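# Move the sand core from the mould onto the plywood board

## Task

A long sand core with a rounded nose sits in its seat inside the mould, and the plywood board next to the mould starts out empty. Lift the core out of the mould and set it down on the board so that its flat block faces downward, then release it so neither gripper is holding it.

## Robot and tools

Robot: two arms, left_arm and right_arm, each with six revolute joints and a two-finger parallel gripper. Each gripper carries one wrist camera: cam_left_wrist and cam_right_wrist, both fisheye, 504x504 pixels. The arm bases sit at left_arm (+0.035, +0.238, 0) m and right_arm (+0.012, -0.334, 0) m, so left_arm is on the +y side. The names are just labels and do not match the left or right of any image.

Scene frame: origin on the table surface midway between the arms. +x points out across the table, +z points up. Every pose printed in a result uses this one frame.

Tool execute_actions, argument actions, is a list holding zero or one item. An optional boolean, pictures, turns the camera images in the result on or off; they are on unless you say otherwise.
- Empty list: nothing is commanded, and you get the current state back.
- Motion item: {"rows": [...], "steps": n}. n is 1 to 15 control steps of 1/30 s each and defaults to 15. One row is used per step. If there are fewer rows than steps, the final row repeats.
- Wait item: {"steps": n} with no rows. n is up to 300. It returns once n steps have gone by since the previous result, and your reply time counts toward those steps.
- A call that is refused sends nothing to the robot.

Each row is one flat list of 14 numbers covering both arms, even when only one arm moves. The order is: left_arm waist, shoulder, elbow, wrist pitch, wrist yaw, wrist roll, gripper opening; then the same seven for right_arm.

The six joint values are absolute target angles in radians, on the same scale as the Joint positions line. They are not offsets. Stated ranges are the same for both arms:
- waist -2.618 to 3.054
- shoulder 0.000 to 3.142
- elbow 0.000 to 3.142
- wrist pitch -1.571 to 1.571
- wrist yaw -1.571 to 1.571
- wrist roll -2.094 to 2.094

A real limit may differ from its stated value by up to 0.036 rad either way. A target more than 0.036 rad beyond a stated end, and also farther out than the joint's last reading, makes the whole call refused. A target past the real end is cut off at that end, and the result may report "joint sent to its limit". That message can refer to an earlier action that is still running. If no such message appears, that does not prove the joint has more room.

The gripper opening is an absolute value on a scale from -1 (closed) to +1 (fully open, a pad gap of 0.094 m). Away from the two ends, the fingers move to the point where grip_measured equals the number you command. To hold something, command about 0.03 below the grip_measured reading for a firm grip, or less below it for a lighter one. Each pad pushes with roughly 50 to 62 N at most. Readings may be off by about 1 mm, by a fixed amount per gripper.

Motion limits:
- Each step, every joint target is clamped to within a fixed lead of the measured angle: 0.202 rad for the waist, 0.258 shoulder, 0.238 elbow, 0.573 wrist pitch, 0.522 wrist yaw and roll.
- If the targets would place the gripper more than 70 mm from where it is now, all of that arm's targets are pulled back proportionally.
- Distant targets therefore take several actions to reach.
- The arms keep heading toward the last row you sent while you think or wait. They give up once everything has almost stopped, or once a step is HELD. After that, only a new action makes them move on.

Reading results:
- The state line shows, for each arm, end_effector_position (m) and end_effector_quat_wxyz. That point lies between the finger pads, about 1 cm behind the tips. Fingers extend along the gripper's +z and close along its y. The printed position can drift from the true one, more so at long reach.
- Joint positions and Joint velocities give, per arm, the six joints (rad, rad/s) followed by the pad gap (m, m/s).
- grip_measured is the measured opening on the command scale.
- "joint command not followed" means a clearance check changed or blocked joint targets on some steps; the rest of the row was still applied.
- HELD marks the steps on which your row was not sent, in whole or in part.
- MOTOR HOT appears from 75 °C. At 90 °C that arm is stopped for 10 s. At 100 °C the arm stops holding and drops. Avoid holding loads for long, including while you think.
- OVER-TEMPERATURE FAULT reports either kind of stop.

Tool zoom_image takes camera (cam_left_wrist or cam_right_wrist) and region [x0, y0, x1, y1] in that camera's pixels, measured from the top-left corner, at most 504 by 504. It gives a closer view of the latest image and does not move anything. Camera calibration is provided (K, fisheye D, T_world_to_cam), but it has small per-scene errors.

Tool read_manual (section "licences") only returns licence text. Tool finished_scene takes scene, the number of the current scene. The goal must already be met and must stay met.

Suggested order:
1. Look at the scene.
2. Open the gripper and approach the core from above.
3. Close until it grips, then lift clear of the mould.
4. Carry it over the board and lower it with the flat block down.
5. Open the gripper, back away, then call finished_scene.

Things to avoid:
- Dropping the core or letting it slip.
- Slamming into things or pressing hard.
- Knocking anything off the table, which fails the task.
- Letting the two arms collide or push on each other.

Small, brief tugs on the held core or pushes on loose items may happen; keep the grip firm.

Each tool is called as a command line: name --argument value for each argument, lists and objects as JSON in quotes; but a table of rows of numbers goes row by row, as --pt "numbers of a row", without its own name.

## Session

execute_actions --actions '[]'

Scene clock: 0.00 s of 4400.00 s.
left_arm: end_effector_position=(+0.1542, +0.4383, +0.2123) grip_measured=+1.000 end_effector_quat_wxyz=(-0.493, +0.595, -0.505, -0.385) | right_arm: end_effector_position=(+0.2785, -0.3910, +0.2737) grip_measured=+1.000 end_effector_quat_wxyz=(+0.180, +0.852, +0.479, +0.113)
Joint positions: left_arm=[ 0.236  0.655  0.485 -0.538 -1.228 -0.883  0.094] | right_arm=[-0.212  1.329  1.609 -1.45   0.157  1.972  0.094]
Joint velocities: left_arm=[-0.027 -0.012 -0.007 -0.051  0.022 -0.022  0.   ] | right_arm=[-0.002 -0.012  0.002 -0.007  0.007 -0.066  0.   ]
Motor temperatures (°C, as the motors report them): left_arm=[26 32 29 29 27 24] | right_arm=[26 28 29 30 26 24]
camera_calibration (this result's frames):
cam_left_wrist: T_world_to_cam=[[0.979589, 0.0441005, 0.196114, -0.204838], [0.163073, -0.744789, -0.647068, 0.486902], [0.117527, 0.665841, -0.736779, -0.0529384], [0, 0, 0, 1]] pos_world=[0.127478, 0.406921, 0.316226]
cam_right_wrist: T_world_to_cam=[[-0.762833, 0.504624, -0.404277, 0.515766], [0.25383, 0.808757, 0.530549, 0.123357], [0.59469, 0.302103, -0.745036, 0.254517], [0, 0, 0, 1]] pos_world=[0.210773, -0.436924, 0.33269]

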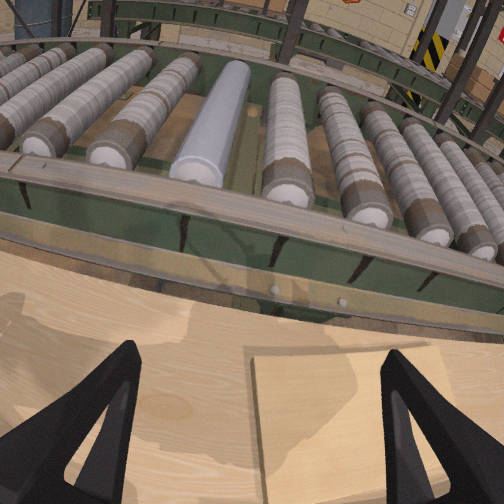

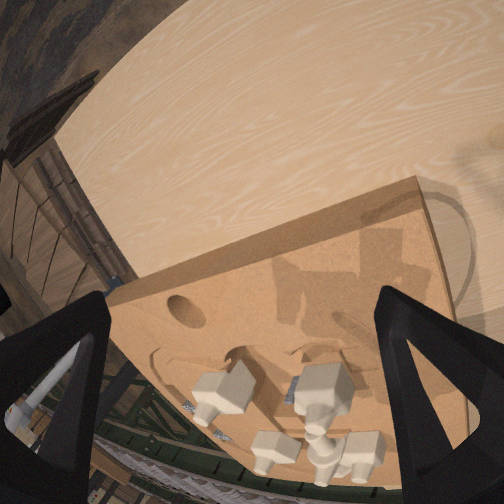

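execute_actions --actions '[{"rows": [[0.22,0.68,0.53,-0.56,-1.19,-0.85,1,-0.212,1.32,1.615,-1.45,0.157,1.972,1],[0.2,0.72,0.6,-0.6,-1.12,-0.8,0.9,-0.212,1.32,1.615,-1.45,0.157,1.972,1],[0.17,0.77,0.69,-0.64,-1.03,-0.74,0.8,-0.212,1.32,1.615,-1.45,0.157,1.972,1],[0.13,0.83,0.79,-0.7,-0.93,-0.67,0.7,-0.212,1.32,1.615,-1.45,0.157,1.972,1],[0.09,0.9,0.9,-0.76,-0.82,-0.59,0.6,-0.212,1.32,1.615,-1.45,0.157,1.972,1],[0.05,0.97,1.01,-0.82,-0.71,-0.51,0.5,-0.212,1.32,1.615,-1.45,0.157,1.972,1],[0.01,1.04,1.12,-0.88,-0.6,-0.43,0.4,-0.212,1.32,1.615,-1.45,0.157,1.972,1],[-0.03,1.11,1.23,-0.94,-0.49,-0.35,0.3,-0.212,1.32,1.615,-1.45,0.157,1.972,1],[-0.07,1.18,1.34,-1.0,-0.38,-0.27,0.2,-0.212,1.32,1.615,-1.45,0.157,1.972,1],[-0.11,1.24,1.44,-1.06,-0.27,-0.19,0.1,-0.212,1.32,1.615,-1.45,0.157,1.972,1],[-0.14,1.3,1.53,-1.11,-0.17,-0.12,0.1,-0.212,1.32,1.615,-1.45,0.157,1.972,1],[-0.17,1.35,1.61,-1.15,-0.09,-0.06,0.1,-0.212,1.32,1.615,-1.45,0.157,1.972,1],[-0.19,1.38,1.67,-1.18,-0.03,-0.02,0.1,-0.212,1.32,1.615,-1.45,0.157,1.972,1],[-0.2,1.4,1.7,-1.2,0,0,0.1,-0.212,1.32,1.615,-1.45,0.157,1.972,1]], "steps": 15}]' --pictures false

execute_actions --actions '[{"steps": 22}]'

Scene clock: 16.73 s of 4400.00 s.
left_arm: end_effector_position=(+0.3829, +0.2269, +0.2498) grip_measured=+0.102 end_effector_quat_wxyz=(+0.313, -0.057, +0.945, +0.079) | right_arm: end_effector_position=(+0.2785, -0.3910, +0.2737) grip_measured=+1.000 end_effector_quat_wxyz=(+0.180, +0.852, +0.479, +0.113)
Joint positions: left_arm=[-0.171  1.369  1.416 -1.02  -0.292 -0.212  0.052] | right_arm=[-0.212  1.329  1.609 -1.45   0.157  1.972  0.094]
Joint velocities: left_arm=[-0.667  1.375  2.054 -1.194  2.132  1.443 -0.001] | right_arm=[-0.002  0.007  0.012 -0.007  0.022 -0.007  0.   ]
Motor temperatures (°C, as the motors report them): left_arm=[26 32 31 30 28 24] | right_arm=[26 28 29 30 26 24]
Steps of this call (steps 1 to 90: nothing new was sent; then 13.23 s passed at rest; steps 91 to 105: all 15 steps of this action). Readings (joint positions):
91: left_arm=[0.235 0.655 0.487 -0.540 -1.223 -0.880] | right_arm=[-0.212 1.329 1.609 -1.450 0.157 1.972]
92: left_arm=[0.230 0.663 0.501 -0.554 -1.207 -0.869] | right_arm=[-0.212 1.329 1.609 -1.450 0.157 1.972]
94: left_arm=[0.196 0.724 0.593 -0.612 -1.134 -0.820] | right_arm=[-0.212 1.329 1.609 -1.450 0.157 1.972]
98: left_arm=[0.053 0.962 0.914 -0.733 -0.868 -0.624] | right_arm=[-0.212 1.329 1.609 -1.450 0.157 1.972]
105: the state above

Scene clock: 17.47 s of 4400.00 s.
left_arm: end_effector_position=(+0.3749, +0.1663, +0.3123) grip_measured=+0.102 end_effector_quat_wxyz=(+0.329, +0.097, +0.939, -0.032) | right_arm: end_effector_position=(+0.2785, -0.3910, +0.2737) grip_measured=+1.000 end_effector_quat_wxyz=(+0.180, +0.852, +0.479, +0.113)
Joint positions: left_arm=[-0.204  1.4    1.691 -1.188 -0.01  -0.006  0.052] | right_arm=[-0.212  1.329  1.609 -1.45   0.157  1.972  0.094]
Joint velocities: left_arm=[ 0.007 -0.002 -0.002  0.022 -0.037 -0.022  0.   ] | right_arm=[-0.022  0.017 -0.002 -0.066  0.007 -0.022  0.   ]
Motor temperatures (°C, as the motors report them): left_arm=[26 32 31 30 28 24] | right_arm=[26 28 29 30 26 24]
Steps of this call (steps 1 to 22: the robot went on to your last target). Readings (joint positions):
1: left_arm=[-0.189 1.406 1.486 -1.054 -0.227 -0.169] | right_arm=[-0.212 1.329 1.609 -1.450 0.157 1.972]
2: left_arm=[-0.199 1.430 1.549 -1.080 -0.175 -0.134] | right_arm=[-0.212 1.329 1.609 -1.450 0.157 1.972]
4: left_arm=[-0.204 1.437 1.636 -1.104 -0.107 -0.086] | right_arm=[-0.212 1.329 1.609 -1.450 0.157 1.972]
8: left_arm=[-0.204 1.403 1.690 -1.134 -0.048 -0.038] | right_arm=[-0.212 1.329 1.609 -1.450 0.157 1.972]
22: the state above
camera_calibration (this result's frames):
cam_left_wrist: T_world_to_cam=[[-0.173373, -0.984397, -0.0300865, 0.245266], [-0.982932, 0.174862, -0.0571706, 0.405518], [0.0615395, 0.0196611, -0.997911, 0.385844], [0, 0, 0, 1]] pos_world=[0.417374, 0.162943, 0.415601]
cam_right_wrist: T_world_to_cam=[[-0.762833, 0.504624, -0.404277, 0.515766], [0.25383, 0.808757, 0.530549, 0.123357], [0.59469, 0.302103, -0.745036, 0.254517], [0, 0, 0, 1]] pos_world=[0.210773, -0.436924, 0.33269]

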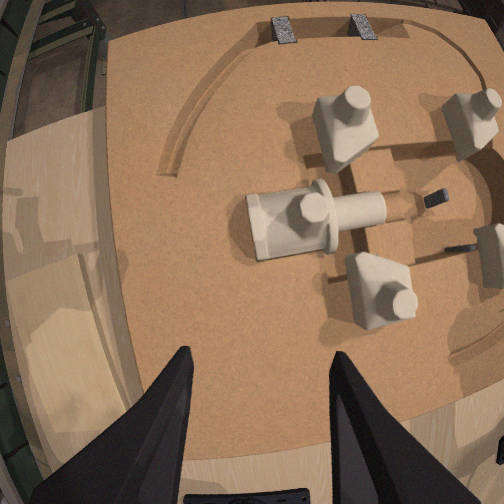

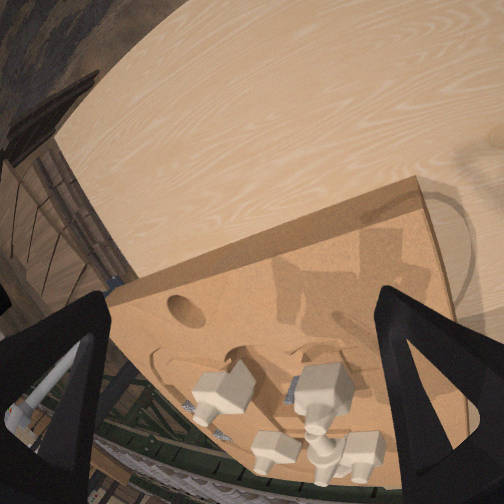

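zoom_image --camera "cam_left_wrist" --region '[220, 130, 480, 340]'

Region (220, 130, 480, 340) of cam_left_wrist's 504x504 image, scaled by 1.938, with more detail than that image has; it fills the top 407 rows of this view, and the rest is white.

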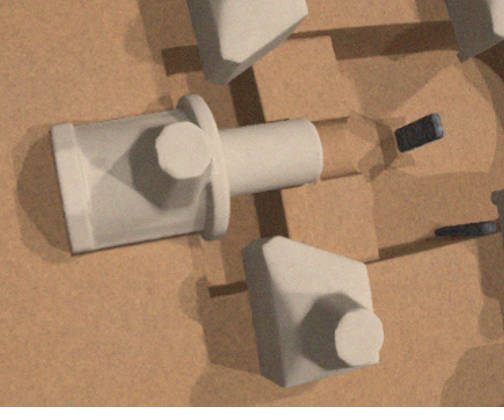

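execute_actions --actions '[{"rows": [[-0.2,1.403,1.701,-1.2,0,0,0.1,-0.212,1.32,1.615,-1.45,0.157,1.972,1],[-0.202,1.411,1.705,-1.201,0,0,0.1,-0.212,1.32,1.615,-1.45,0.157,1.972,1],[-0.204,1.423,1.711,-1.202,0,0,0.1,-0.212,1.32,1.615,-1.45,0.157,1.972,1],[-0.207,1.44,1.719,-1.203,0,0,0.1,-0.212,1.32,1.615,-1.45,0.157,1.972,1],[-0.211,1.46,1.729,-1.205,0,0,0.1,-0.212,1.32,1.615,-1.45,0.157,1.972,1],[-0.215,1.484,1.74,-1.207,0,0,0.1,-0.212,1.32,1.615,-1.45,0.157,1.972,1],[-0.219,1.51,1.753,-1.209,0,0,0.1,-0.212,1.32,1.615,-1.45,0.157,1.972,1],[-0.224,1.539,1.767,-1.212,0,0,0.1,-0.212,1.32,1.615,-1.45,0.157,1.972,1],[-0.23,1.569,1.781,-1.214,0,0,0.1,-0.212,1.32,1.615,-1.45,0.157,1.972,1],[-0.235,1.601,1.797,-1.217,0,0,0.1,-0.212,1.32,1.615,-1.45,0.157,1.972,1],[-0.241,1.634,1.812,-1.22,0,0,0.1,-0.212,1.32,1.615,-1.45,0.157,1.972,1],[-0.247,1.668,1.829,-1.223,0,0,0.1,-0.212,1.32,1.615,-1.45,0.157,1.972,1],[-0.253,1.701,1.845,-1.225,0,0,0.1,-0.212,1.32,1.615,-1.45,0.157,1.972,1],[-0.259,1.734,1.86,-1.228,0,0,0.1,-0.212,1.32,1.615,-1.45,0.157,1.972,1],[-0.264,1.766,1.876,-1.231,0,0,0.1,-0.212,1.32,1.615,-1.45,0.157,1.972,1]], "steps": 15}]' --pictures false

execute_actions --actions '[{"rows": [[-0.27,1.796,1.89,-1.233,0,0,0.1,-0.212,1.32,1.615,-1.45,0.157,1.972,1],[-0.275,1.825,1.904,-1.236,0,0,0.1,-0.212,1.32,1.615,-1.45,0.157,1.972,1],[-0.279,1.851,1.917,-1.238,0,0,0.1,-0.212,1.32,1.615,-1.45,0.157,1.972,1],[-0.283,1.875,1.928,-1.24,0,0,0.1,-0.212,1.32,1.615,-1.45,0.157,1.972,1],[-0.287,1.895,1.938,-1.242,0,0,0.1,-0.212,1.32,1.615,-1.45,0.157,1.972,1],[-0.29,1.912,1.946,-1.243,0,0,0.1,-0.212,1.32,1.615,-1.45,0.157,1.972,1],[-0.292,1.924,1.952,-1.244,0,0,0.1,-0.212,1.32,1.615,-1.45,0.157,1.972,1],[-0.294,1.932,1.956,-1.245,0,0,0.1,-0.212,1.32,1.615,-1.45,0.157,1.972,1],[-0.294,1.935,1.957,-1.245,0,0,0.1,-0.212,1.32,1.615,-1.45,0.157,1.972,1]], "steps": 15}]'

Scene clock: 65.13 s of 4400.00 s.
left_arm: end_effector_position=(+0.4276, +0.1374, +0.2548) grip_measured=+0.102 end_effector_quat_wxyz=(+0.245, +0.120, +0.962, -0.028) | right_arm: end_effector_position=(+0.2785, -0.3910, +0.2737) grip_measured=+1.000 end_effector_quat_wxyz=(+0.180, +0.852, +0.479, +0.113)
Joint positions: left_arm=[-0.245  1.693  1.828 -1.207 -0.009 -0.005  0.052] | right_arm=[-0.212  1.329  1.609 -1.45   0.157  1.972  0.094]
Joint velocities: left_arm=[-0.168  1.057  0.393 -0.037 -0.081  0.007  0.   ] | right_arm=[-0.017 -0.007 -0.002  0.037 -0.022 -0.007  0.   ]
Motor temperatures (°C, as the motors report them): left_arm=[26 32 31 31 28 24] | right_arm=[26 28 29 30 26 24]
Steps of this call (steps 1 to 30: the robot went on to your last target; steps 31 to 90: nothing new was sent; then 44.17 s passed at rest; steps 91 to 105: all 15 steps of this action). Readings (joint positions):
91: left_arm=[-0.204 1.400 1.691 -1.189 -0.009 -0.005] | right_arm=[-0.212 1.329 1.609 -1.450 0.157 1.972]
92: left_arm=[-0.204 1.400 1.691 -1.189 -0.009 -0.005] | right_arm=[-0.212 1.329 1.609 -1.450 0.157 1.972]
94: left_arm=[-0.204 1.403 1.692 -1.191 -0.009 -0.005] | right_arm=[-0.212 1.329 1.609 -1.450 0.157 1.972]
98: left_arm=[-0.207 1.459 1.728 -1.200 -0.009 -0.005] | right_arm=[-0.212 1.329 1.609 -1.450 0.157 1.972]
105: the state above

Scene clock: 65.63 s of 4400.00 s.
left_arm: end_effector_position=(+0.4555, +0.1099, +0.1845) grip_measured=+0.102 end_effector_quat_wxyz=(+0.158, +0.145, +0.977, -0.021) | right_arm: end_effector_position=(+0.2785, -0.3910, +0.2737) grip_measured=+1.000 end_effector_quat_wxyz=(+0.180, +0.852, +0.479, +0.113)
Joint positions: left_arm=[-0.289  1.943  1.927 -1.235 -0.006 -0.005  0.052] | right_arm=[-0.212  1.329  1.609 -1.45   0.157  1.972  0.094]
Joint velocities: left_arm=[-0.002  0.007  0.09   0.022  0.022  0.037 -0.001] | right_arm=[ 0.002 -0.002 -0.007  0.007  0.022 -0.081  0.   ]
Motor temperatures (°C, as the motors report them): left_arm=[26 32 31 31 28 24] | right_arm=[26 28 29 30 26 24]
Steps of this call (steps 1 to 15: all 15 steps of this action). Readings (joint positions):
1: left_arm=[-0.251 1.729 1.841 -1.208 -0.009 -0.005] | right_arm=[-0.212 1.329 1.609 -1.450 0.157 1.972]
2: left_arm=[-0.257 1.764 1.854 -1.210 -0.008 -0.005] | right_arm=[-0.212 1.329 1.609 -1.450 0.157 1.972]
4: left_arm=[-0.267 1.828 1.877 -1.214 -0.008 -0.005] | right_arm=[-0.212 1.329 1.609 -1.450 0.157 1.972]
8: left_arm=[-0.283 1.918 1.910 -1.223 -0.007 -0.005] | right_arm=[-0.212 1.329 1.609 -1.450 0.157 1.972]
15: the state above
camera_calibration (this result's frames):
cam_left_wrist: T_world_to_cam=[[-0.271003, -0.961778, -0.0392548, 0.243542], [-0.923418, 0.248247, 0.292697, 0.387592], [-0.271765, 0.11557, -0.955399, 0.387917], [0, 0, 0, 1]] pos_world=[0.529332, 0.0931827, 0.266729]
cam_right_wrist: T_world_to_cam=[[-0.762833, 0.504624, -0.404277, 0.515766], [0.25383, 0.808757, 0.530549, 0.123357], [0.59469, 0.302103, -0.745036, 0.254517], [0, 0, 0, 1]] pos_world=[0.210773, -0.436924, 0.33269]

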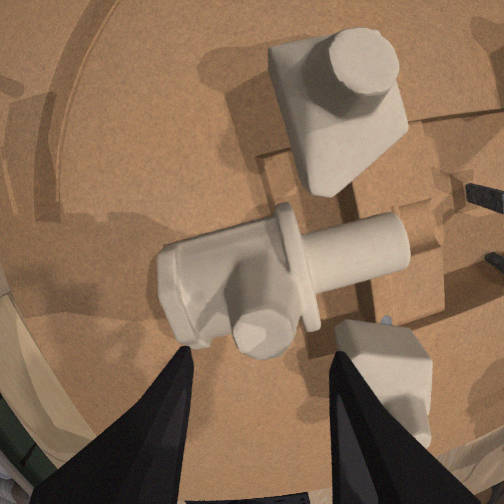

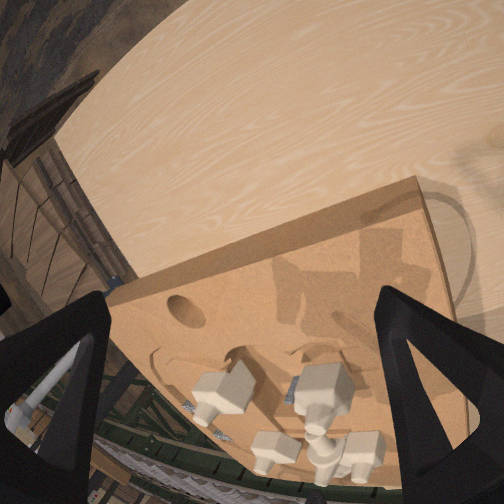

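execute_actions --actions '[{"rows": [[-0.294,1.925,1.935,-1.22,0,0,0.1,-0.212,1.32,1.615,-1.45,0.157,1.972,1],[-0.294,1.918,1.922,-1.203,0,0,0.1,-0.212,1.32,1.615,-1.45,0.157,1.972,1],[-0.294,1.914,1.908,-1.185,0,0,0.1,-0.212,1.32,1.615,-1.45,0.157,1.972,1],[-0.294,1.911,1.891,-1.165,0,0,0.1,-0.212,1.32,1.615,-1.45,0.157,1.972,1],[-0.294,1.909,1.872,-1.145,0,0,0.1,-0.212,1.32,1.615,-1.45,0.157,1.972,1],[-0.294,1.907,1.852,-1.125,0,0,0.1,-0.212,1.32,1.615,-1.45,0.157,1.972,1],[-0.294,1.905,1.832,-1.105,0,0,0.1,-0.212,1.32,1.615,-1.45,0.157,1.972,1],[-0.294,1.903,1.812,-1.087,0,0,0.1,-0.212,1.32,1.615,-1.45,0.157,1.972,1],[-0.294,1.901,1.792,-1.07,0,0,0.1,-0.212,1.32,1.615,-1.45,0.157,1.972,1],[-0.294,1.899,1.773,-1.056,0,0,0.1,-0.212,1.32,1.615,-1.45,0.157,1.972,1],[-0.294,1.897,1.756,-1.046,0,0,0.1,-0.212,1.32,1.615,-1.45,0.157,1.972,1],[-0.294,1.895,1.742,-1.039,0,0,0.1,-0.212,1.32,1.615,-1.45,0.157,1.972,1],[-0.294,1.893,1.731,-1.039,0,0,0.1,-0.212,1.32,1.615,-1.45,0.157,1.972,1],[-0.294,1.892,1.724,-1.039,0,0,0.1,-0.212,1.32,1.615,-1.45,0.157,1.972,1],[-0.294,1.891,1.721,-1.039,0,0,0.1,-0.212,1.32,1.615,-1.45,0.157,1.972,1]], "steps": 15}]' --pictures false

execute_actions --actions '[{"steps": 12}]'

Scene clock: 92.50 s of 4400.00 s.
left_arm: end_effector_position=(+0.4529, +0.1107, +0.1434) grip_measured=+0.102 end_effector_quat_wxyz=(+0.150, +0.145, +0.978, -0.020) | right_arm: end_effector_position=(+0.2785, -0.3910, +0.2737) grip_measured=+1.000 end_effector_quat_wxyz=(+0.180, +0.852, +0.479, +0.113)
Joint positions: left_arm=[-0.289  1.923  1.739 -1.083 -0.006 -0.005  0.052] | right_arm=[-0.212  1.329  1.609 -1.45   0.157  1.972  0.094]
Joint velocities: left_arm=[ 0.007  0.002 -0.291  0.154 -0.007  0.037 -0.001] | right_arm=[-0.007  0.007 -0.002 -0.081 -0.007 -0.022  0.   ]
Motor temperatures (°C, as the motors report them): left_arm=[26 35 32 30 28 24] | right_arm=[26 28 29 30 26 24]
Steps of this call (steps 1 to 15: the robot went on to your last target; steps 16 to 90: nothing new was sent; then 23.37 s passed at rest; steps 91 to 105: all 15 steps of this action). Readings (joint positions):
91: left_arm=[-0.289 1.943 1.931 -1.236 -0.006 -0.005] | right_arm=[-0.212 1.329 1.609 -1.450 0.157 1.972]
92: left_arm=[-0.289 1.943 1.931 -1.234 -0.006 -0.005] | right_arm=[-0.212 1.329 1.609 -1.450 0.157 1.972]
94: left_arm=[-0.289 1.941 1.924 -1.219 -0.006 -0.005] | right_arm=[-0.212 1.329 1.609 -1.450 0.157 1.972]
98: left_arm=[-0.289 1.928 1.862 -1.162 -0.006 -0.005] | right_arm=[-0.212 1.329 1.609 -1.450 0.157 1.972]
105: the state above

Scene clock: 92.90 s of 4400.00 s.
left_arm: end_effector_position=(+0.4561, +0.1097, +0.1412) grip_measured=+0.102 end_effector_quat_wxyz=(+0.156, +0.145, +0.977, -0.021) | right_arm: end_effector_position=(+0.2785, -0.3910, +0.2737) grip_measured=+1.000 end_effector_quat_wxyz=(+0.180, +0.852, +0.479, +0.113)
Joint positions: left_arm=[-0.289  1.923  1.727 -1.057 -0.006 -0.005  0.052] | right_arm=[-0.212  1.329  1.609 -1.45   0.157  1.972  0.094]
Joint velocities: left_arm=[-0.012  0.007 -0.002 -0.007  0.007 -0.007  0.001] | right_arm=[-0.002  0.002  0.002  0.022 -0.037  0.007  0.   ]
Motor temperatures (°C, as the motors report them): left_arm=[26 35 32 30 28 24] | right_arm=[26 28 29 30 26 24]
Steps of this call (steps 1 to 12: the robot went on to your last target). Readings (joint positions):
1: left_arm=[-0.289 1.923 1.732 -1.080 -0.006 -0.005] | right_arm=[-0.212 1.329 1.609 -1.450 0.157 1.972]
2: left_arm=[-0.289 1.923 1.727 -1.078 -0.006 -0.005] | right_arm=[-0.212 1.329 1.609 -1.450 0.157 1.972]
4: left_arm=[-0.289 1.923 1.727 -1.073 -0.006 -0.005] | right_arm=[-0.212 1.329 1.609 -1.450 0.157 1.972]
8: left_arm=[-0.289 1.923 1.727 -1.061 -0.006 -0.005] | right_arm=[-0.212 1.329 1.609 -1.450 0.157 1.972]
12: the state above
camera_calibration (this result's frames):
cam_left_wrist: T_world_to_cam=[[-0.271088, -0.961751, -0.0393124, 0.241872], [-0.922776, 0.248049, 0.294884, 0.40025], [-0.273853, 0.116216, -0.954724, 0.347536], [0, 0, 0, 1]] pos_world=[0.530084, 0.0929503, 0.223282]
cam_right_wrist: T_world_to_cam=[[-0.762833, 0.504624, -0.404277, 0.515766], [0.25383, 0.808757, 0.530549, 0.123357], [0.59469, 0.302103, -0.745036, 0.254517], [0, 0, 0, 1]] pos_world=[0.210773, -0.436924, 0.33269]

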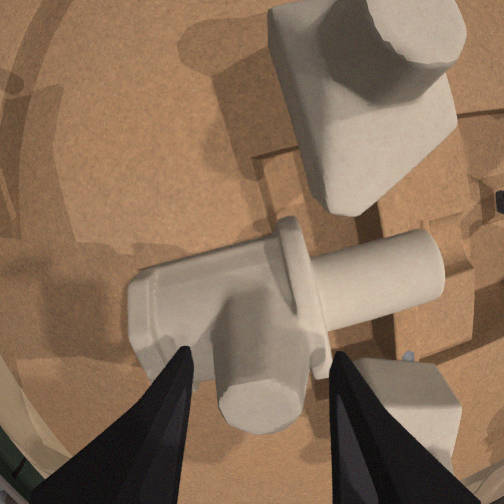

